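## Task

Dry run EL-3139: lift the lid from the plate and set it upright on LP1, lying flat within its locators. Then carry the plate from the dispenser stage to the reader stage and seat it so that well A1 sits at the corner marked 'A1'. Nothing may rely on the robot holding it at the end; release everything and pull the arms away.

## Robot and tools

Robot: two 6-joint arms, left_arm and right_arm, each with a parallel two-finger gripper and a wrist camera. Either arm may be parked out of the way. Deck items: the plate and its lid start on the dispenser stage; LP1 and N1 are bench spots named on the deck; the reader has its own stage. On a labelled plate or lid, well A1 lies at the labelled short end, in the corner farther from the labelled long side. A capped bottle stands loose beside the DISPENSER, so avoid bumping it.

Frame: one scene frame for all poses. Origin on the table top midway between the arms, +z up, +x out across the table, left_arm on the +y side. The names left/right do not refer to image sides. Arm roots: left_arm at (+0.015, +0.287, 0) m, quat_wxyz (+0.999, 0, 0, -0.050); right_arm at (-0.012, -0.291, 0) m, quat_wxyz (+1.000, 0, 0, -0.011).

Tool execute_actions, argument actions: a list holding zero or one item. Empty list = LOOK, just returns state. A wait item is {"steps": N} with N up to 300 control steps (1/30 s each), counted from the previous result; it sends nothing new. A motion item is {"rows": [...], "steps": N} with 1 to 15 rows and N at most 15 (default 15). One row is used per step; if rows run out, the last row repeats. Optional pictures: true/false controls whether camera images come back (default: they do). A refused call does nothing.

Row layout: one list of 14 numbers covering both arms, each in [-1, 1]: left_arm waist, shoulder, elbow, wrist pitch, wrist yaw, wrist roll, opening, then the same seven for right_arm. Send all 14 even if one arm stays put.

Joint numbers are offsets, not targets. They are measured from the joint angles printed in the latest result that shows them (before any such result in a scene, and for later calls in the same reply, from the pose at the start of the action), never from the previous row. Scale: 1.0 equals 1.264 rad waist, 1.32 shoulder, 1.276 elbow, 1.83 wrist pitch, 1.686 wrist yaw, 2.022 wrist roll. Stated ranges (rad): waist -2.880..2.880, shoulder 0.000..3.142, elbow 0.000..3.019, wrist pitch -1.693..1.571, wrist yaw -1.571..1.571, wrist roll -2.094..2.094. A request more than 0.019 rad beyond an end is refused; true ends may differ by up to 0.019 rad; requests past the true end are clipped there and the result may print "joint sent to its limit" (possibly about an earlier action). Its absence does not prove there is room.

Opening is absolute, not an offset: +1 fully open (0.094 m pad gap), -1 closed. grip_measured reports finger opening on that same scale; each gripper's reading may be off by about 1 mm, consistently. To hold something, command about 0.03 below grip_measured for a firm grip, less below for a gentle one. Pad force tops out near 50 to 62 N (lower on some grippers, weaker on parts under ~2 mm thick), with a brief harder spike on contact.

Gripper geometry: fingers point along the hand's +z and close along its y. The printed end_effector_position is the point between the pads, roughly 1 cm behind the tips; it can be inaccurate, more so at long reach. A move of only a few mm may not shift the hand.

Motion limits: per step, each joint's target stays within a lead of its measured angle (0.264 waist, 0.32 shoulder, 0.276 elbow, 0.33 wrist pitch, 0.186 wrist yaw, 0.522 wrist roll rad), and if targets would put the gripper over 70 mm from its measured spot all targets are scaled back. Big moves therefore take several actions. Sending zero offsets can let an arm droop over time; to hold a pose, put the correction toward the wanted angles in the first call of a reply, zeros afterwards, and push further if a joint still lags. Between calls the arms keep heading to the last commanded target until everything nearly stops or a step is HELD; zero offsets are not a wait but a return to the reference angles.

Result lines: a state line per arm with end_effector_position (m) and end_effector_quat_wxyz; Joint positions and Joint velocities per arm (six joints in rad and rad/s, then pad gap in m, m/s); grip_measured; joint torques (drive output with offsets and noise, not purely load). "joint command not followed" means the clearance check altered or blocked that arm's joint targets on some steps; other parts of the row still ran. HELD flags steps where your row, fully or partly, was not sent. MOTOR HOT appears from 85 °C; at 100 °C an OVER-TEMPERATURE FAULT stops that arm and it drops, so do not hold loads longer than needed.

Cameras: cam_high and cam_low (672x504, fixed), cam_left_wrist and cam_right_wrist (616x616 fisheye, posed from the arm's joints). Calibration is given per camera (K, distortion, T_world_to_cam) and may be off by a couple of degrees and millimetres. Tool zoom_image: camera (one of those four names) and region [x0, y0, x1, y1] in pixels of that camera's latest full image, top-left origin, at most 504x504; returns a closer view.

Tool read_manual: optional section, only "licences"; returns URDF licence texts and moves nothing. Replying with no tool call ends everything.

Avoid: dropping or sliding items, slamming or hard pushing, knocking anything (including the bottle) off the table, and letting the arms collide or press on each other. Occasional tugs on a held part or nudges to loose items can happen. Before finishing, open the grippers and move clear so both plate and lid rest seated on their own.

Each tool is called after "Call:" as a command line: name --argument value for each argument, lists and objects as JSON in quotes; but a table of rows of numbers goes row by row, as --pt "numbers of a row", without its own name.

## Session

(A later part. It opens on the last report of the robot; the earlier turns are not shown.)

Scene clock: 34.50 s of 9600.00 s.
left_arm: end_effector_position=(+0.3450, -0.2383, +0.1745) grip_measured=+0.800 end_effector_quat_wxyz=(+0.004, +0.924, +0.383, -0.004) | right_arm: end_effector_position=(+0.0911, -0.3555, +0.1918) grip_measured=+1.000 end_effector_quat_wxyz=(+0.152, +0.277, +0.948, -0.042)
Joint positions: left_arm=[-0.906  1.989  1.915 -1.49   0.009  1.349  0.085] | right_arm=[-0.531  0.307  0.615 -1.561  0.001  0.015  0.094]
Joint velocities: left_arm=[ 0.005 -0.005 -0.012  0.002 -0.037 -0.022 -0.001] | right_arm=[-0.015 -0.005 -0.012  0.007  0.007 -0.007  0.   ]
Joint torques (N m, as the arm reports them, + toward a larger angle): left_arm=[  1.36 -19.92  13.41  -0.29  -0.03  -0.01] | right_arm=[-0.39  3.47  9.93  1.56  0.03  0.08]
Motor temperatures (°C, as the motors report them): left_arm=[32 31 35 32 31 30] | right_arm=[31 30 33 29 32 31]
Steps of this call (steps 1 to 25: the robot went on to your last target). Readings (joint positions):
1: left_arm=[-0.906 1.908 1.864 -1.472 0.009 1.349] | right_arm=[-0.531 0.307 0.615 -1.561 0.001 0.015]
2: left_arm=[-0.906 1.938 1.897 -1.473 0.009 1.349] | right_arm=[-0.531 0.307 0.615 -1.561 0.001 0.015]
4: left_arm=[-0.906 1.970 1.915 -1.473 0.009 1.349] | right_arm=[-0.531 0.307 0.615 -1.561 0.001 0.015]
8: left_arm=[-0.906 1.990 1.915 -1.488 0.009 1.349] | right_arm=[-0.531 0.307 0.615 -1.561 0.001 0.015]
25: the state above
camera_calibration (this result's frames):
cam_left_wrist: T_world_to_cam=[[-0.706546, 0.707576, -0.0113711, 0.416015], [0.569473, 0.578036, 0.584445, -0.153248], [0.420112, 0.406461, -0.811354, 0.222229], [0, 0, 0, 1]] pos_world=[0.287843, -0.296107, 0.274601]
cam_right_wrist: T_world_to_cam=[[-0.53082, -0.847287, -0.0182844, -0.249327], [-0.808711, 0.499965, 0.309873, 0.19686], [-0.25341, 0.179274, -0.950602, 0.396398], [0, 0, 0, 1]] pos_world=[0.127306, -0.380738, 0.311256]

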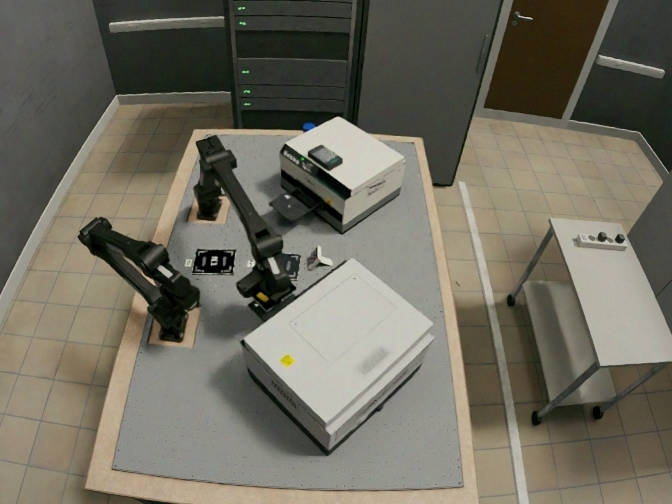

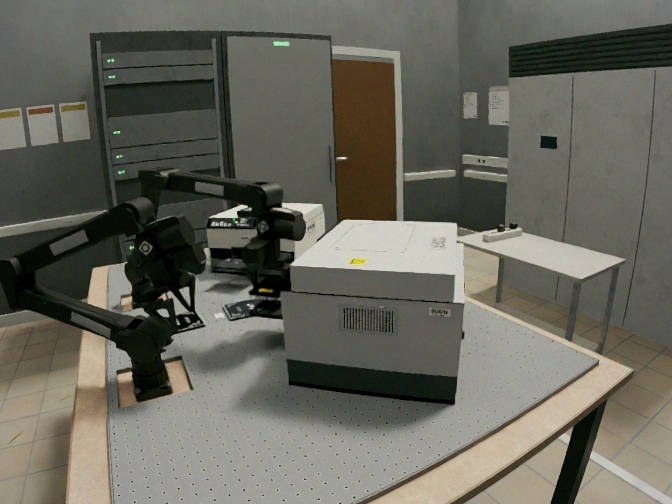

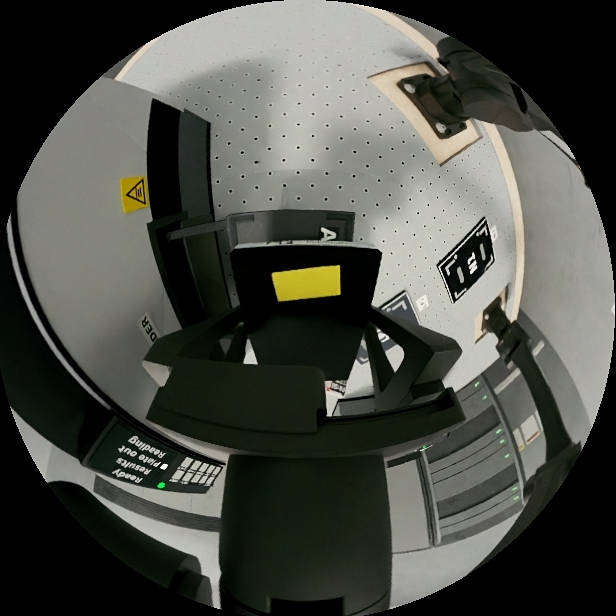

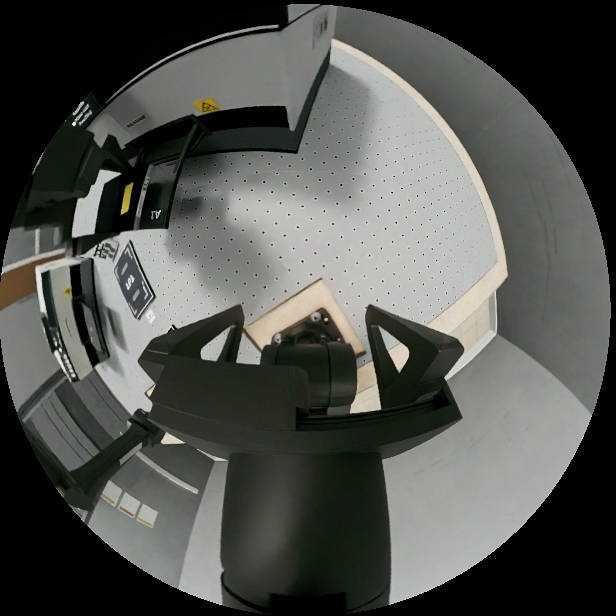

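Call:
execute_actions --actions '[{"rows":[[-0.02,0.038,0.062,0.014,0,-0.012,0.77,0,0,0,0,0,0,1]]}]'

Call:
zoom_image --camera "cam_left_wrist" --region '[190, 190, 420, 390]'

Scene clock: 36.10 s of 9600.00 s.
left_arm: end_effector_position=(+0.3428, -0.2515, +0.1614) grip_measured=+0.800 end_effector_quat_wxyz=(+0.002, +0.924, +0.383, -0.004) | right_arm: end_effector_position=(+0.0911, -0.3555, +0.1918) grip_measured=+1.000 end_effector_quat_wxyz=(+0.152, +0.277, +0.948, -0.042)
Joint positions: left_arm=[-0.92   2.025  1.936 -1.479  0.009  1.336  0.085] | right_arm=[-0.531  0.307  0.615 -1.561  0.001  0.015  0.094]
Joint velocities: left_arm=[-0.015 -0.005 -0.012 -0.002 -0.007  0.066 -0.   ] | right_arm=[-0.005 -0.005  0.007 -0.002 -0.022 -0.007  0.   ]
Joint torques (N m, as the arm reports them, + toward a larger angle): left_arm=[  0.9  -19.44  14.23   0.86  -0.04  -0.05] | right_arm=[-0.4   3.42  9.94  1.57  0.03  0.08]
Motor temperatures (°C, as the motors report them): left_arm=[32 31 35 32 31 30] | right_arm=[31 30 33 29 32 31]
Steps of this call (steps 1 to 15: the robot went on to your last target; steps 16 to 33: nothing new was sent; steps 34 to 48: all 15 steps of this action). Readings (joint positions):
34: left_arm=[-0.906 1.991 1.916 -1.490 0.009 1.348] | right_arm=[-0.531 0.307 0.615 -1.561 0.001 0.015]
35: left_arm=[-0.907 1.995 1.923 -1.489 0.009 1.345] | right_arm=[-0.531 0.307 0.615 -1.561 0.001 0.015]
37: left_arm=[-0.910 2.006 1.934 -1.483 0.009 1.341] | right_arm=[-0.531 0.307 0.615 -1.561 0.001 0.015]
41: left_arm=[-0.917 2.019 1.936 -1.479 0.009 1.337] | right_arm=[-0.531 0.307 0.615 -1.561 0.001 0.015]
48: the state above
camera_calibration (this result's frames):
cam_left_wrist: T_world_to_cam=[[-0.706289, 0.707866, -0.00900791, 0.423359], [0.570471, 0.576642, 0.584847, -0.137471], [0.419188, 0.407932, -0.811093, 0.218537], [0, 0, 0, 1]] pos_world=[0.285829, -0.309558, 0.261467]
cam_right_wrist: T_world_to_cam=[[-0.53082, -0.847287, -0.0182844, -0.249327], [-0.808711, 0.499965, 0.309873, 0.19686], [-0.25341, 0.179274, -0.950602, 0.396398], [0, 0, 0, 1]] pos_world=[0.127306, -0.380738, 0.311256]

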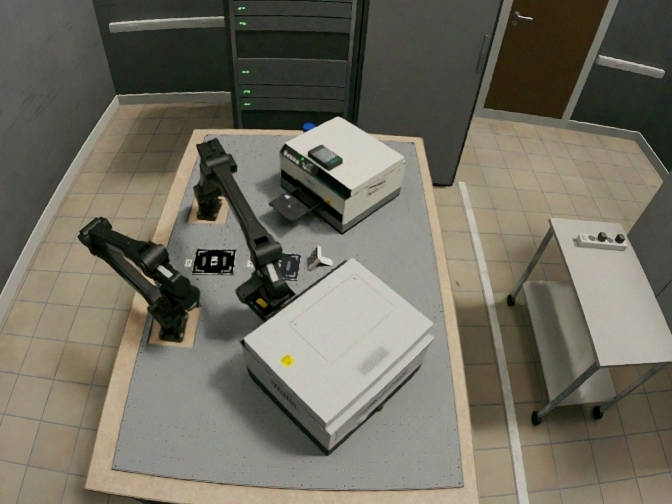

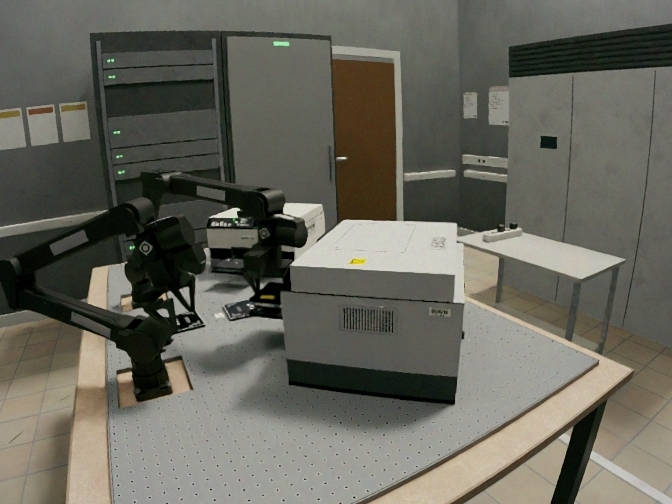

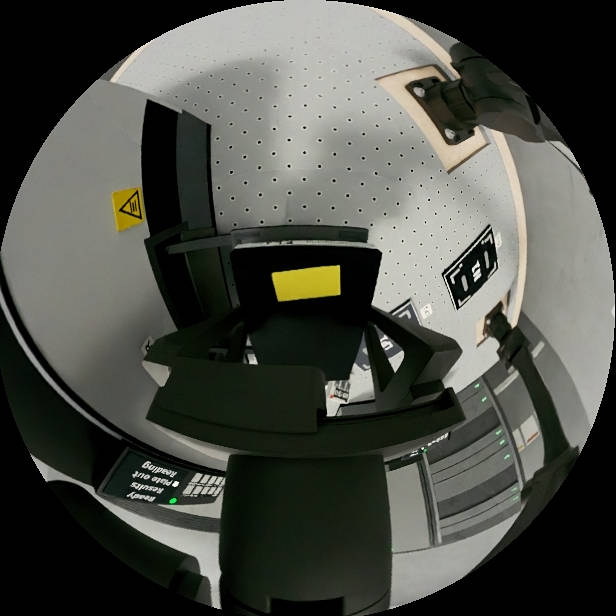

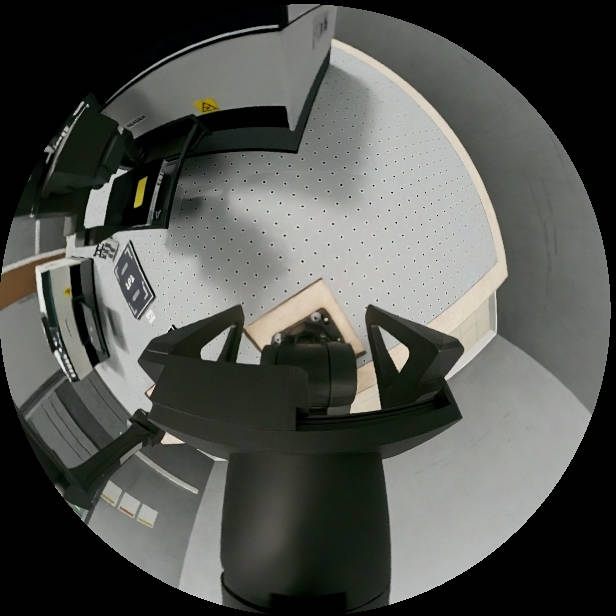

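Region (190, 190, 420, 390) of cam_left_wrist's 616x616 image, scaled by 2.191, with more detail than that image has; it fills the top 438 rows of this view, and the rest is white.

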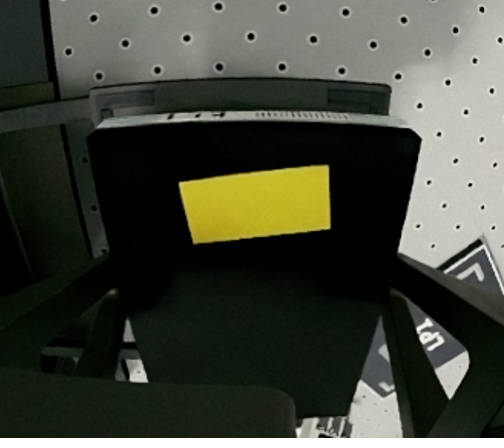

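Call:
execute_actions --actions '[{"rows":[[0,0.025,0.03,0.017,0,0,0.77,0,0,0,0,0,0,1]]}]'

Call:
zoom_image --camera "cam_left_wrist" --region '[190, 190, 420, 390]'

Scene clock: 37.50 s of 9600.00 s.
left_arm: end_effector_position=(+0.3450, -0.2551, +0.1524) grip_measured=+0.800 end_effector_quat_wxyz=(+0.003, +0.924, +0.383, -0.004) | right_arm: end_effector_position=(+0.0911, -0.3555, +0.1918) grip_measured=+1.000 end_effector_quat_wxyz=(+0.152, +0.277, +0.948, -0.042)
Joint positions: left_arm=[-0.92   2.04   1.936 -1.464  0.009  1.335  0.085] | right_arm=[-0.531  0.307  0.615 -1.561  0.001  0.015  0.094]
Joint velocities: left_arm=[ 0.005  0.005  0.012 -0.012  0.007  0.022 -0.001] | right_arm=[-0.005 -0.005 -0.002  0.012 -0.051 -0.095  0.   ]
Joint torques (N m, as the arm reports them, + toward a larger angle): left_arm=[  1.87 -18.04  12.78   0.79  -0.07   0.04] | right_arm=[-0.39  3.46  9.94  1.57  0.03  0.08]
Motor temperatures (°C, as the motors report them): left_arm=[32 31 35 32 31 30] | right_arm=[31 30 33 29 32 31]
Steps of this call (steps 1 to 15: the robot went on to your last target; steps 16 to 27: nothing new was sent; steps 28 to 42: all 15 steps of this action). Readings (joint positions):
28: left_arm=[-0.920 2.026 1.936 -1.477 0.009 1.335] | right_arm=[-0.531 0.307 0.615 -1.561 0.001 0.015]
29: left_arm=[-0.920 2.026 1.936 -1.472 0.009 1.335] | right_arm=[-0.531 0.307 0.615 -1.561 0.001 0.015]
31: left_arm=[-0.920 2.029 1.936 -1.466 0.009 1.335] | right_arm=[-0.531 0.307 0.615 -1.561 0.001 0.015]
35: left_arm=[-0.920 2.037 1.936 -1.464 0.009 1.335] | right_arm=[-0.531 0.307 0.615 -1.561 0.001 0.015]
42: the state above
camera_calibration (this result's frames):
cam_left_wrist: T_world_to_cam=[[-0.706557, 0.707594, -0.00937535, 0.427387], [0.570136, 0.577049, 0.584773, -0.131136], [0.419192, 0.40783, -0.811143, 0.211692], [0, 0, 0, 1]] pos_world=[0.287999, -0.313079, 0.252404]
cam_right_wrist: T_world_to_cam=[[-0.53082, -0.847287, -0.0182844, -0.249327], [-0.808711, 0.499965, 0.309873, 0.19686], [-0.25341, 0.179274, -0.950602, 0.396398], [0, 0, 0, 1]] pos_world=[0.127306, -0.380738, 0.311256]

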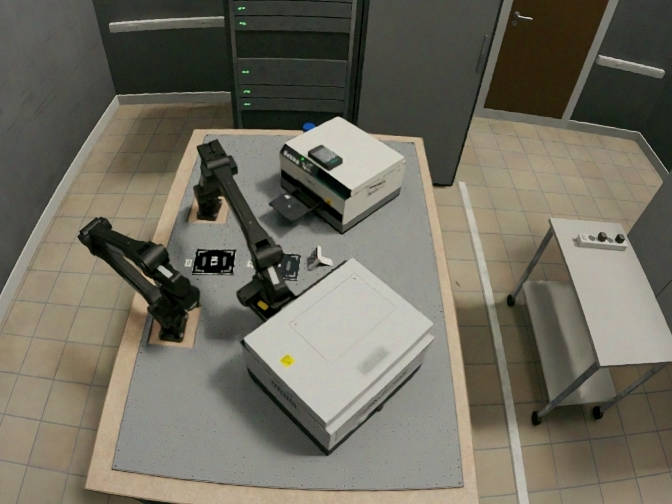

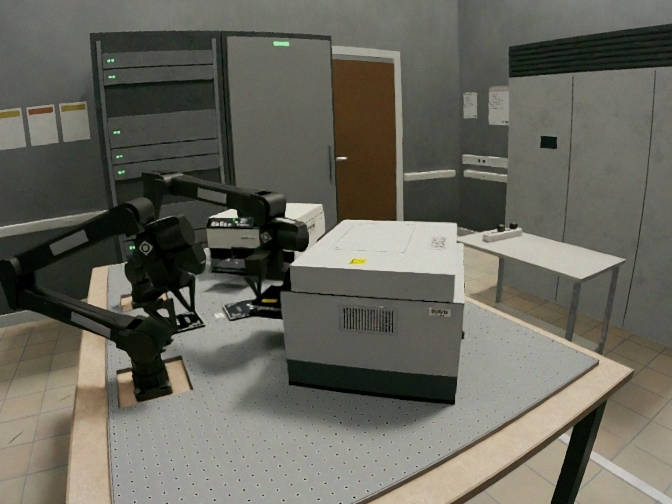

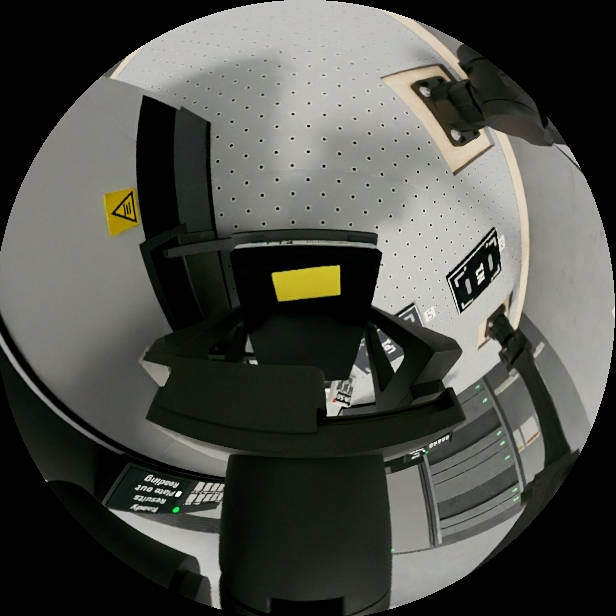

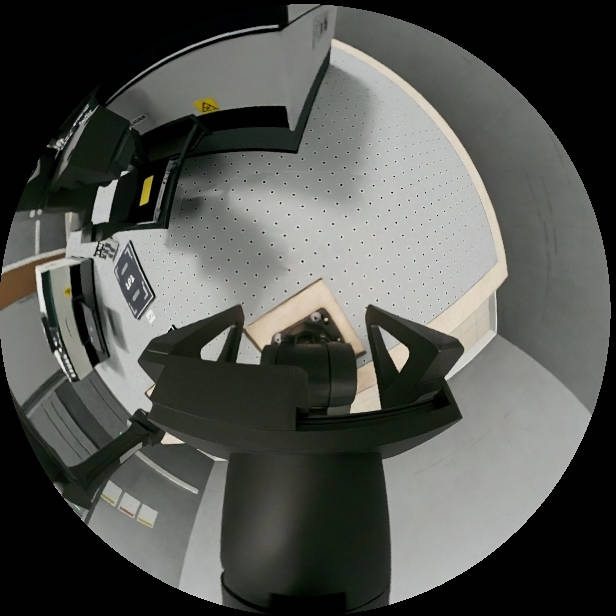

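Region (190, 190, 420, 390) of cam_left_wrist's 616x616 image, scaled by 2.191, with more detail than that image has; it fills the top 438 rows of this view, and the rest is white.

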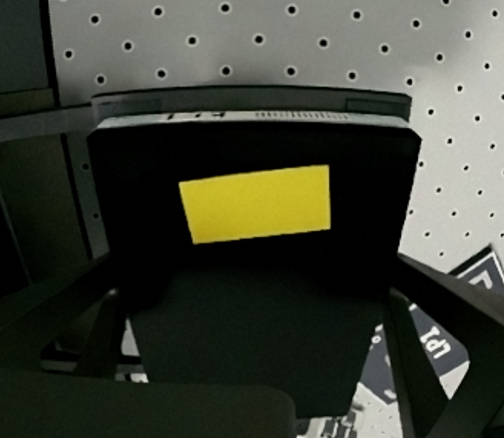

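Call:
execute_actions --actions '[{"rows":[[0.012,0.012,-0.008,0.012,0,0,0.77,0,0,0,0,0,0,1]]}]'

Call:
zoom_image --camera "cam_left_wrist" --region '[190, 190, 420, 390]'

Scene clock: 38.67 s of 9600.00 s.
left_arm: end_effector_position=(+0.3448, -0.2543, +0.1495) grip_measured=+0.800 end_effector_quat_wxyz=(+0.002, +0.924, +0.383, -0.004) | right_arm: end_effector_position=(+0.0911, -0.3555, +0.1918) grip_measured=+1.000 end_effector_quat_wxyz=(+0.152, +0.277, +0.948, -0.042)
Joint positions: left_arm=[-0.92   2.04   1.929 -1.458  0.009  1.335  0.085] | right_arm=[-0.531  0.307  0.615 -1.561  0.001  0.015  0.094]
Joint velocities: left_arm=[-0.005 -0.015 -0.002 -0.012 -0.051 -0.022  0.001] | right_arm=[-0.015 -0.015  0.002 -0.002  0.007 -0.007  0.   ]
Joint torques (N m, as the arm reports them, + toward a larger angle): left_arm=[  2.49 -18.45   9.28   0.62  -0.05   0.03] | right_arm=[-0.39  3.46  9.93  1.57  0.03  0.08]
Motor temperatures (°C, as the motors report them): left_arm=[32 31 35 32 31 30] | right_arm=[31 30 33 29 32 31]
Steps of this call (steps 1 to 15: the robot went on to your last target; steps 16 to 20: nothing new was sent; steps 21 to 35: all 15 steps of this action). Readings (joint positions):
21: left_arm=[-0.920 2.040 1.936 -1.462 0.009 1.335] | right_arm=[-0.531 0.307 0.615 -1.561 0.001 0.015]
22: left_arm=[-0.920 2.040 1.934 -1.460 0.009 1.335] | right_arm=[-0.531 0.307 0.615 -1.561 0.001 0.015]
24: left_arm=[-0.920 2.040 1.931 -1.458 0.009 1.335] | right_arm=[-0.531 0.307 0.615 -1.561 0.001 0.015]
28: left_arm=[-0.920 2.040 1.929 -1.458 0.009 1.335] | right_arm=[-0.531 0.307 0.615 -1.561 0.001 0.015]
35: the state above
camera_calibration (this result's frames):
cam_left_wrist: T_world_to_cam=[[-0.706835, 0.707338, -0.00752012, 0.426411], [0.5705, 0.576315, 0.585141, -0.130149], [0.418227, 0.409308, -0.810896, 0.209774], [0, 0, 0, 1]] pos_world=[0.287919, -0.312472, 0.249467]
cam_right_wrist: T_world_to_cam=[[-0.53082, -0.847287, -0.0182844, -0.249327], [-0.808711, 0.499965, 0.309873, 0.19686], [-0.25341, 0.179274, -0.950602, 0.396398], [0, 0, 0, 1]] pos_world=[0.127306, -0.380738, 0.311256]

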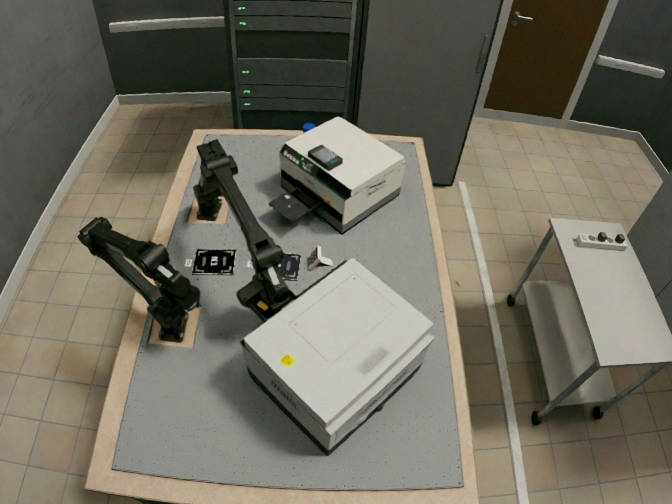

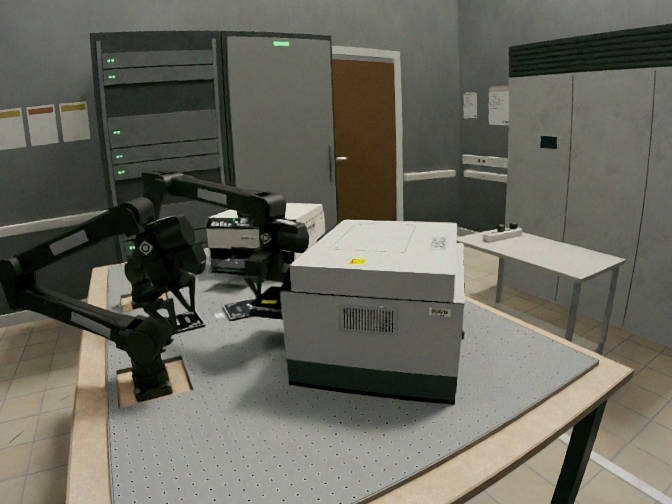

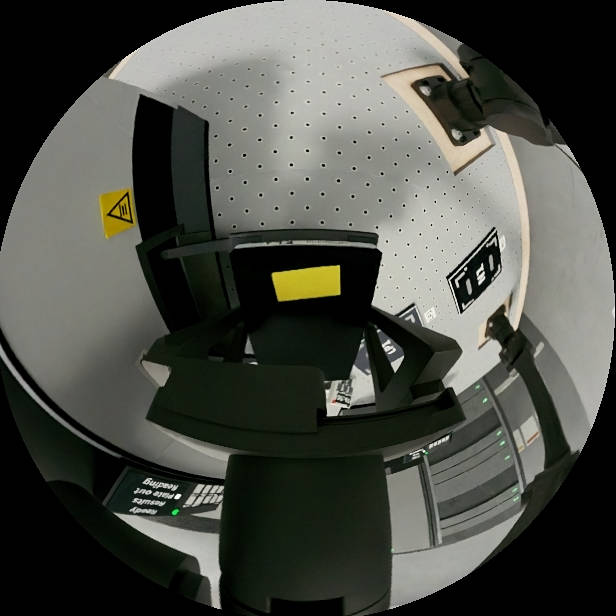

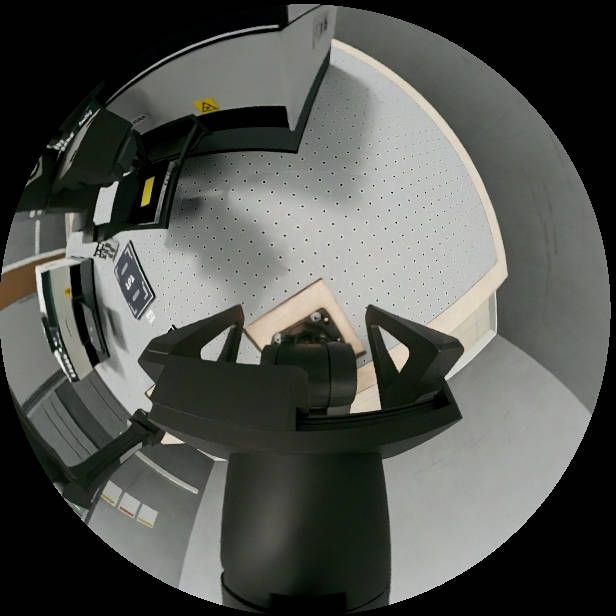

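Region (190, 190, 420, 390) of cam_left_wrist's 616x616 image, scaled by 2.191, with more detail than that image has; it fills the top 438 rows of this view, and the rest is white.

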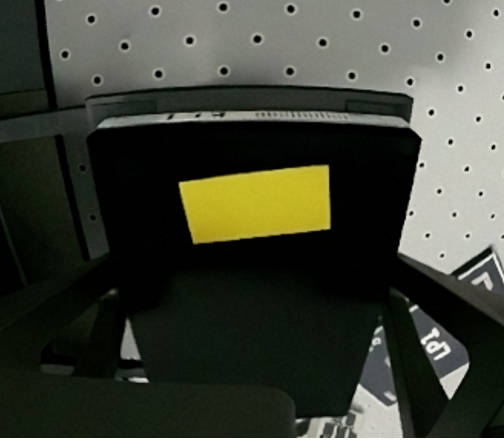

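Call:
execute_actions --actions '[{"rows":[[0.018,0.012,0.02,0.013,0,0,0.77,0,0,0,0,0,0,1]]}]'

Call:
zoom_image --camera "cam_left_wrist" --region '[190, 190, 420, 390]'

Scene clock: 39.63 s of 9600.00 s.
left_arm: end_effector_position=(+0.3516, -0.2524, +0.1495) grip_measured=+0.800 end_effector_quat_wxyz=(+0.006, +0.922, +0.388, -0.004) | right_arm: end_effector_position=(+0.0911, -0.3555, +0.1918) grip_measured=+1.000 end_effector_quat_wxyz=(+0.152, +0.277, +0.948, -0.042)
Joint positions: left_arm=[-0.909  2.04   1.929 -1.45   0.009  1.335  0.085] | right_arm=[-0.531  0.307  0.615 -1.561  0.001  0.015  0.094]
Joint velocities: left_arm=[-0.015 -0.005  0.007 -0.017  0.007 -0.037 -0.   ] | right_arm=[ 0.005  0.005 -0.012 -0.017  0.022  0.051  0.   ]
Joint torques (N m, as the arm reports them, + toward a larger angle): left_arm=[  2.68 -18.59  11.7    0.9   -0.03   0.01] | right_arm=[-0.38  3.46  9.94  1.57  0.03  0.08]
Motor temperatures (°C, as the motors report them): left_arm=[32 31 35 32 31 30] | right_arm=[31 30 33 29 32 31]
Steps of this call (steps 1 to 14: the robot went on to your last target; steps 15 to 29: all 15 steps of this action). Readings (joint positions):
15: left_arm=[-0.919 2.040 1.929 -1.457 0.009 1.335] | right_arm=[-0.531 0.307 0.615 -1.561 0.001 0.015]
16: left_arm=[-0.919 2.040 1.929 -1.454 0.009 1.335] | right_arm=[-0.531 0.307 0.615 -1.561 0.001 0.015]
18: left_arm=[-0.917 2.040 1.929 -1.451 0.009 1.335] | right_arm=[-0.531 0.307 0.615 -1.561 0.001 0.015]
22: left_arm=[-0.912 2.040 1.929 -1.450 0.009 1.335] | right_arm=[-0.531 0.307 0.615 -1.561 0.001 0.015]
29: the state above
camera_calibration (this result's frames):
cam_left_wrist: T_world_to_cam=[[-0.714301, 0.699671, -0.0153118, 0.431743], [0.561819, 0.586339, 0.583581, -0.129312], [0.417292, 0.40825, -0.811911, 0.206376], [0, 0, 0, 1]] pos_world=[0.294925, -0.31051, 0.249633]
cam_right_wrist: T_world_to_cam=[[-0.53082, -0.847287, -0.0182844, -0.249327], [-0.808711, 0.499965, 0.309873, 0.19686], [-0.25341, 0.179274, -0.950602, 0.396398], [0, 0, 0, 1]] pos_world=[0.127306, -0.380738, 0.311256]

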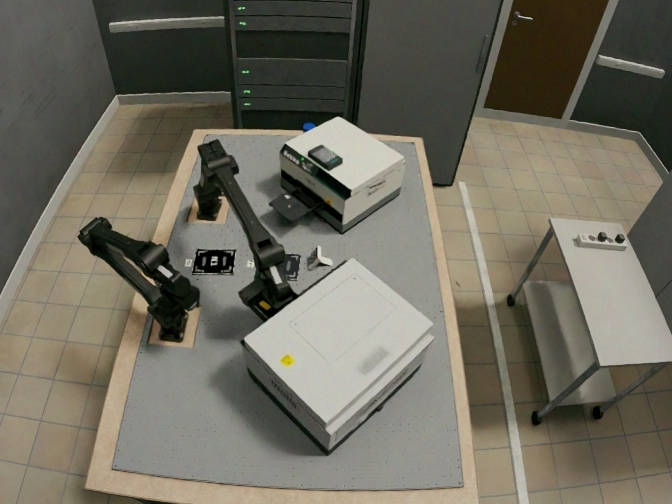

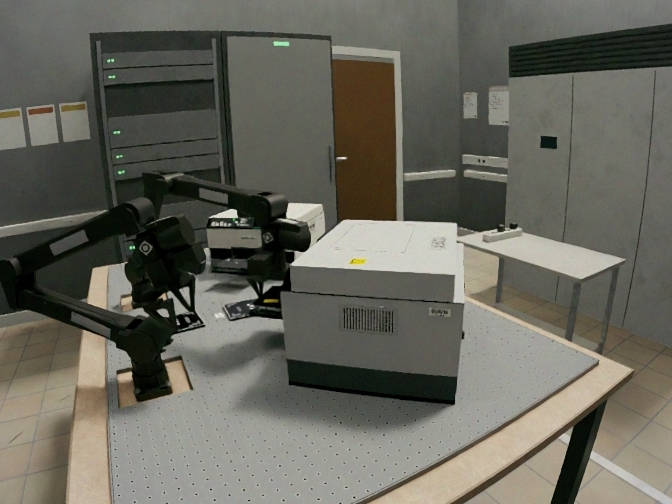

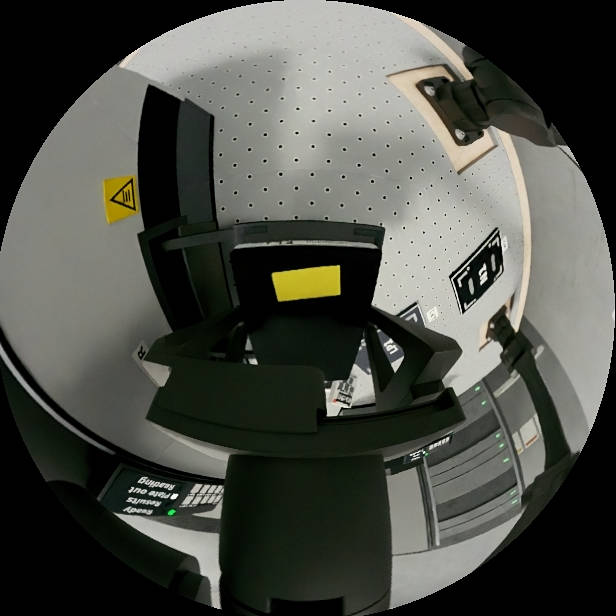

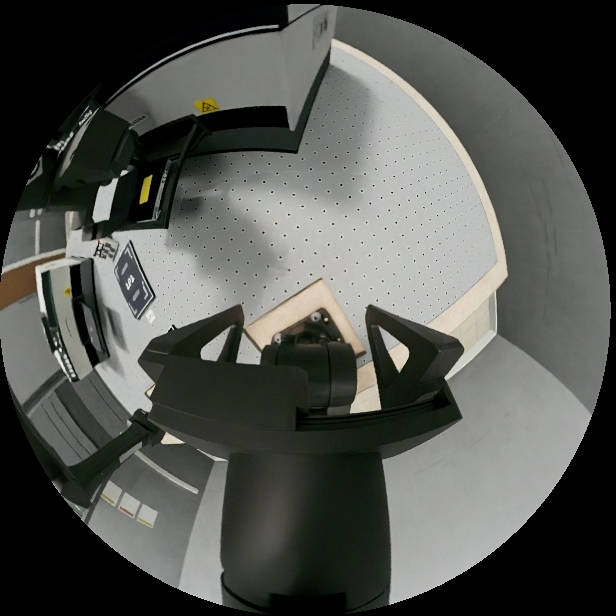

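Region (190, 190, 420, 390) of cam_left_wrist's 616x616 image, scaled by 2.191, with more detail than that image has; it fills the top 438 rows of this view, and the rest is white.

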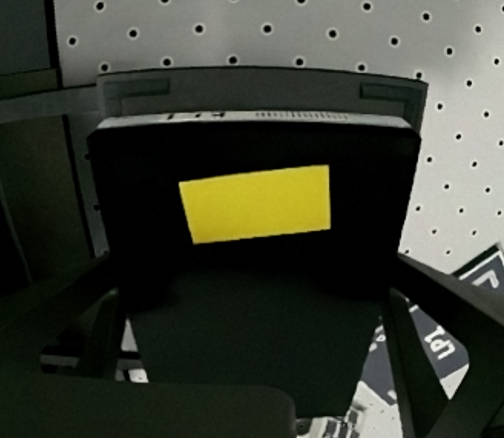

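Call:
execute_actions --actions '[{"rows":[[-0.0145,0.012,0.02,0,0,0,0.77,0,0,0,0,0,0,1]]}]' --pictures false

Call:
execute_actions --actions '[{"steps":10}]'

Call:
zoom_image --camera "cam_left_wrist" --region '[190, 190, 420, 390]'

Scene clock: 41.20 s of 9600.00 s.
left_arm: end_effector_position=(+0.3492, -0.2539, +0.1495) grip_measured=+0.800 end_effector_quat_wxyz=(+0.006, +0.922, +0.386, -0.004) | right_arm: end_effector_position=(+0.0911, -0.3555, +0.1918) grip_measured=+1.000 end_effector_quat_wxyz=(+0.152, +0.277, +0.948, -0.042)
Joint positions: left_arm=[-0.914  2.04   1.929 -1.45   0.009  1.335  0.085] | right_arm=[-0.531  0.307  0.615 -1.561  0.001  0.015  0.094]
Joint velocities: left_arm=[-0.024 -0.005 -0.002 -0.012  0.007 -0.081 -0.   ] | right_arm=[-0.005 -0.005 -0.007  0.007 -0.022  0.022  0.   ]
Joint torques (N m, as the arm reports them, + toward a larger angle): left_arm=[  0.41 -19.02  11.7    0.22  -0.07  -0.01] | right_arm=[-0.37  3.42  9.94  1.58  0.03  0.08]
Motor temperatures (°C, as the motors report them): left_arm=[32 31 35 32 31 30] | right_arm=[31 30 33 29 32 31]
Steps of this call (steps 1 to 15: the robot went on to your last target; steps 16 to 32: nothing new was sent; steps 33 to 47: all 15 steps of this action). Readings (joint positions):
33: left_arm=[-0.910 2.040 1.929 -1.450 0.009 1.335] | right_arm=[-0.531 0.307 0.615 -1.561 0.001 0.015]
34: left_arm=[-0.910 2.040 1.929 -1.450 0.009 1.335] | right_arm=[-0.531 0.307 0.615 -1.561 0.001 0.015]
36: left_arm=[-0.910 2.040 1.929 -1.450 0.009 1.335] | right_arm=[-0.531 0.307 0.615 -1.561 0.001 0.015]
40: left_arm=[-0.913 2.040 1.929 -1.450 0.009 1.335] | right_arm=[-0.531 0.307 0.615 -1.561 0.001 0.015]
47: the state above

Scene clock: 41.53 s of 9600.00 s.
left_arm: end_effector_position=(+0.3492, -0.2539, +0.1495) grip_measured=+0.800 end_effector_quat_wxyz=(+0.006, +0.922, +0.386, -0.004) | right_arm: end_effector_position=(+0.0911, -0.3555, +0.1918) grip_measured=+1.000 end_effector_quat_wxyz=(+0.152, +0.277, +0.948, -0.042)
Joint positions: left_arm=[-0.914  2.04   1.929 -1.45   0.009  1.335  0.085] | right_arm=[-0.531  0.307  0.615 -1.561  0.001  0.015  0.094]
Joint velocities: left_arm=[-0.005 -0.005  0.002 -0.007 -0.022 -0.051  0.   ] | right_arm=[ 0.005 -0.005 -0.007 -0.002 -0.037 -0.066  0.   ]
Joint torques (N m, as the arm reports them, + toward a larger angle): left_arm=[  1.25 -17.94  11.7    0.21  -0.06   0.06] | right_arm=[-0.42  3.45  9.95  1.56  0.03  0.08]
Motor temperatures (°C, as the motors report them): left_arm=[32 31 35 32 31 30] | right_arm=[31 30 33 29 32 31]
Steps of this call (steps 1 to 10: the robot went on to your last target). Readings (joint positions):
1: left_arm=[-0.914 2.040 1.929 -1.450 0.009 1.335] | right_arm=[-0.531 0.307 0.615 -1.561 0.001 0.015]
2: left_arm=[-0.914 2.040 1.929 -1.450 0.009 1.335] | right_arm=[-0.531 0.307 0.615 -1.561 0.001 0.015]
4: left_arm=[-0.914 2.040 1.929 -1.450 0.009 1.335] | right_arm=[-0.531 0.307 0.615 -1.561 0.001 0.015]
8: left_arm=[-0.914 2.040 1.929 -1.450 0.009 1.335] | right_arm=[-0.531 0.307 0.615 -1.561 0.001 0.015]
10: the state above
camera_calibration (this result's frames):
cam_left_wrist: T_world_to_cam=[[-0.711091, 0.702933, -0.0153118, 0.43076], [0.564497, 0.583761, 0.583581, -0.128612], [0.419157, 0.406335, -0.811911, 0.206897], [0, 0, 0, 1]] pos_world=[0.292189, -0.311786, 0.249633]
cam_right_wrist: T_world_to_cam=[[-0.53082, -0.847287, -0.0182844, -0.249327], [-0.808711, 0.499965, 0.309873, 0.19686], [-0.25341, 0.179274, -0.950602, 0.396398], [0, 0, 0, 1]] pos_world=[0.127306, -0.380738, 0.311256]

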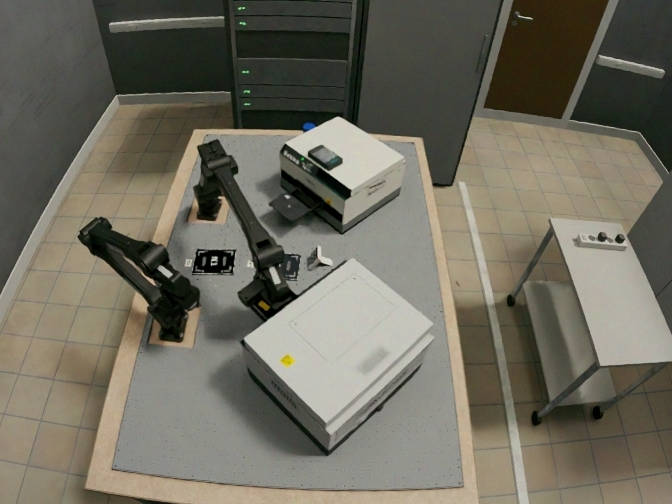

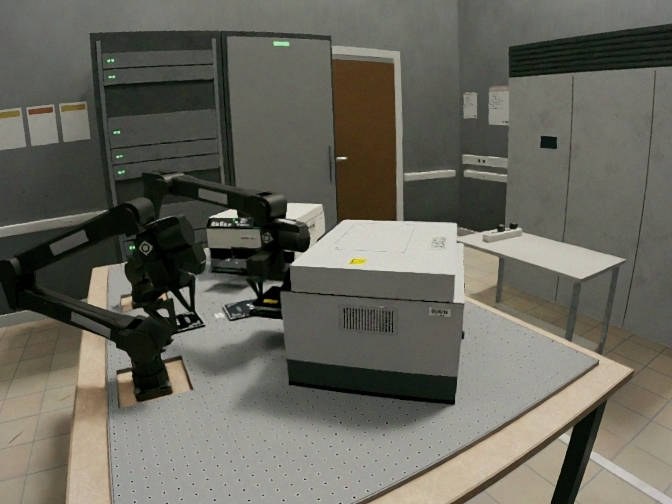

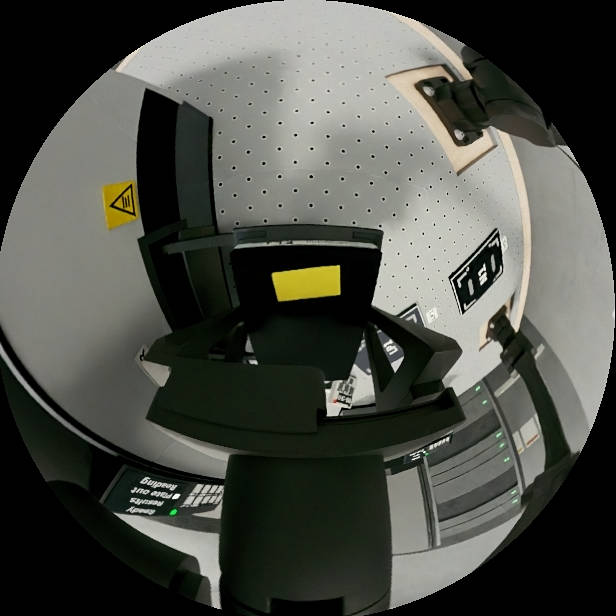

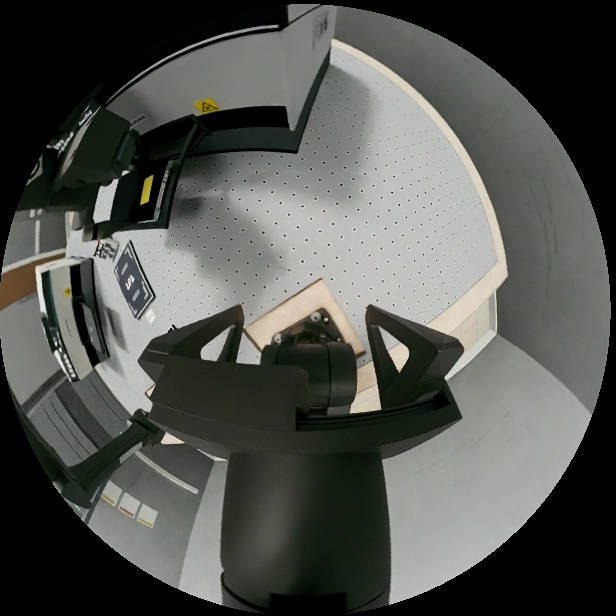

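Region (190, 190, 420, 390) of cam_left_wrist's 616x616 image, scaled by 2.191, with more detail than that image has; it fills the top 438 rows of this view, and the rest is white.

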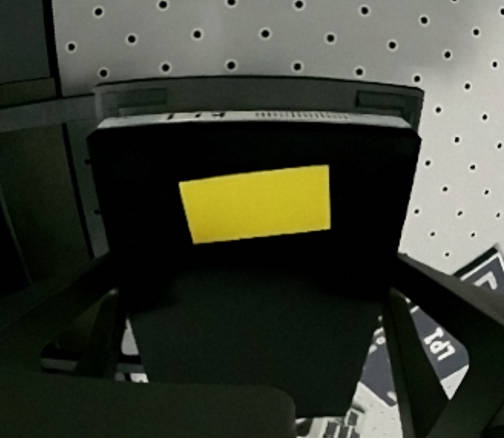

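Call:
execute_actions --actions '[{"rows":[[-0.0125,0.012,-0.012,0.012,0,0.006,0.77,0,0,0,0,0,0,1]]}]'

Call:
zoom_image --camera "cam_left_wrist" --region '[190, 190, 420, 390]'

Scene clock: 43.33 s of 9600.00 s.
left_arm: end_effector_position=(+0.3464, -0.2537, +0.1453) grip_measured=+0.800 end_effector_quat_wxyz=(+0.003, +0.924, +0.383, -0.004) | right_arm: end_effector_position=(+0.0911, -0.3555, +0.1918) grip_measured=+1.000 end_effector_quat_wxyz=(+0.152, +0.277, +0.948, -0.042)
Joint positions: left_arm=[-0.917  2.04   1.918 -1.443  0.009  1.338  0.085] | right_arm=[-0.531  0.307  0.615 -1.561  0.001  0.015  0.094]
Joint velocities: left_arm=[-0.005 -0.015 -0.017  0.017  0.007  0.007 -0.   ] | right_arm=[-0.015 -0.005  0.002 -0.017 -0.066 -0.037  0.   ]
Joint torques (N m, as the arm reports them, + toward a larger angle): left_arm=[  0.54 -17.83   9.26   0.8   -0.07   0.13] | right_arm=[-0.38  3.42  9.95  1.56  0.03  0.08]
Motor temperatures (°C, as the motors report them): left_arm=[32 31 35 32 31 30] | right_arm=[31 30 34 29 32 31]
Steps of this call (steps 1 to 15: the robot went on to your last target; steps 16 to 39: nothing new was sent; steps 40 to 54: all 15 steps of this action). Readings (joint positions):
40: left_arm=[-0.914 2.040 1.928 -1.449 0.009 1.335] | right_arm=[-0.531 0.307 0.615 -1.561 0.001 0.015]
41: left_arm=[-0.914 2.040 1.925 -1.447 0.009 1.336] | right_arm=[-0.531 0.307 0.615 -1.561 0.001 0.015]
43: left_arm=[-0.914 2.040 1.920 -1.444 0.009 1.336] | right_arm=[-0.531 0.307 0.615 -1.561 0.001 0.015]
47: left_arm=[-0.917 2.040 1.918 -1.443 0.009 1.338] | right_arm=[-0.531 0.307 0.615 -1.561 0.001 0.015]
54: the state above
camera_calibration (this result's frames):
cam_left_wrist: T_world_to_cam=[[-0.706819, 0.707311, -0.0108859, 0.427595], [0.569434, 0.578034, 0.584484, -0.128059], [0.419704, 0.406925, -0.811332, 0.2044], [0, 0, 0, 1]] pos_world=[0.289366, -0.311596, 0.245339]
cam_right_wrist: T_world_to_cam=[[-0.53082, -0.847287, -0.0182844, -0.249327], [-0.808711, 0.499965, 0.309873, 0.19686], [-0.25341, 0.179274, -0.950602, 0.396398], [0, 0, 0, 1]] pos_world=[0.127306, -0.380738, 0.311256]

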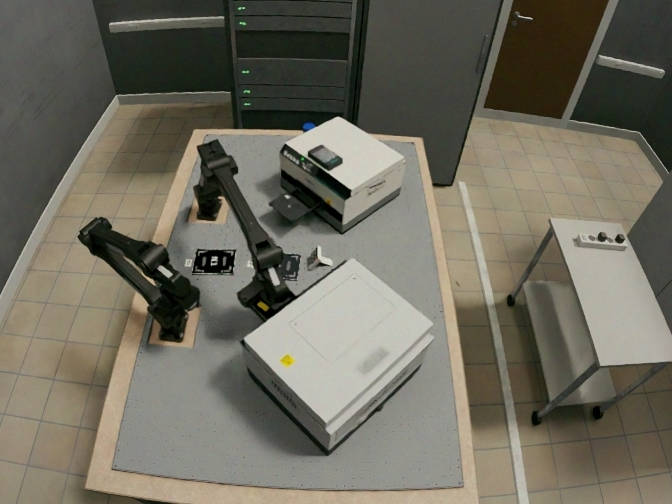

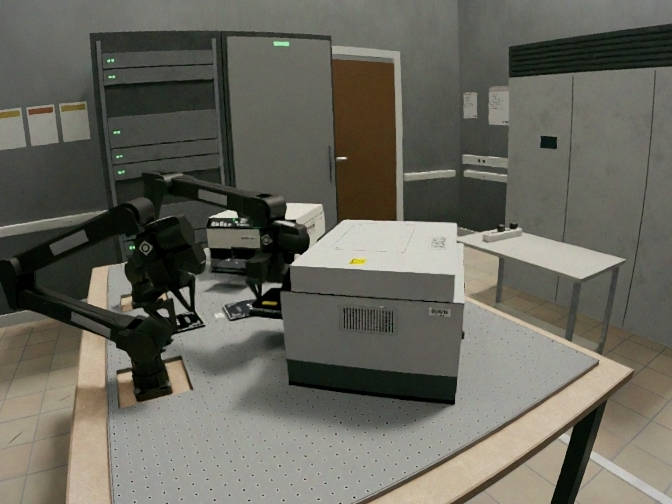

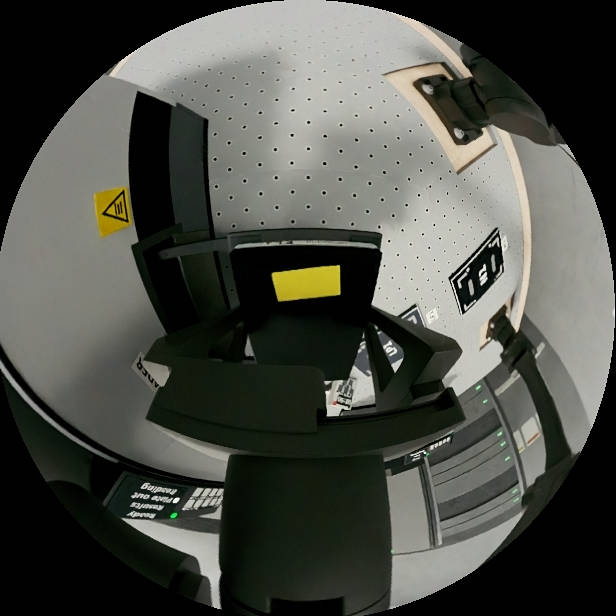

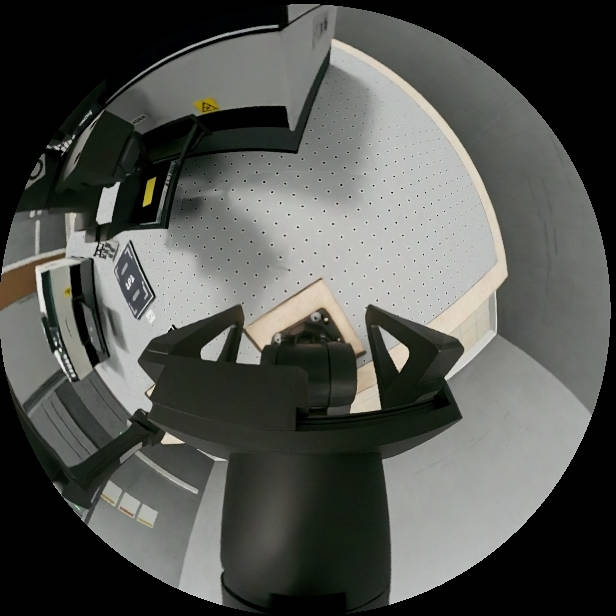

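Region (190, 190, 420, 390) of cam_left_wrist's 616x616 image, scaled by 2.191, with more detail than that image has; it fills the top 438 rows of this view, and the rest is white.

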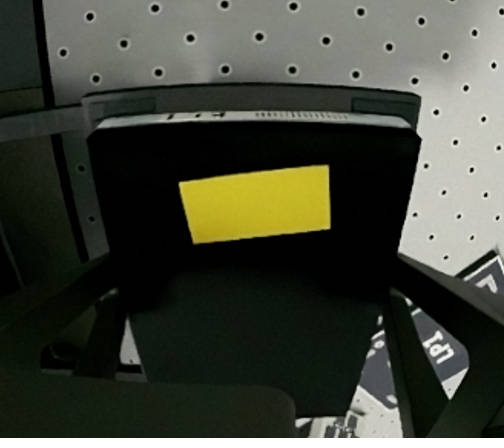

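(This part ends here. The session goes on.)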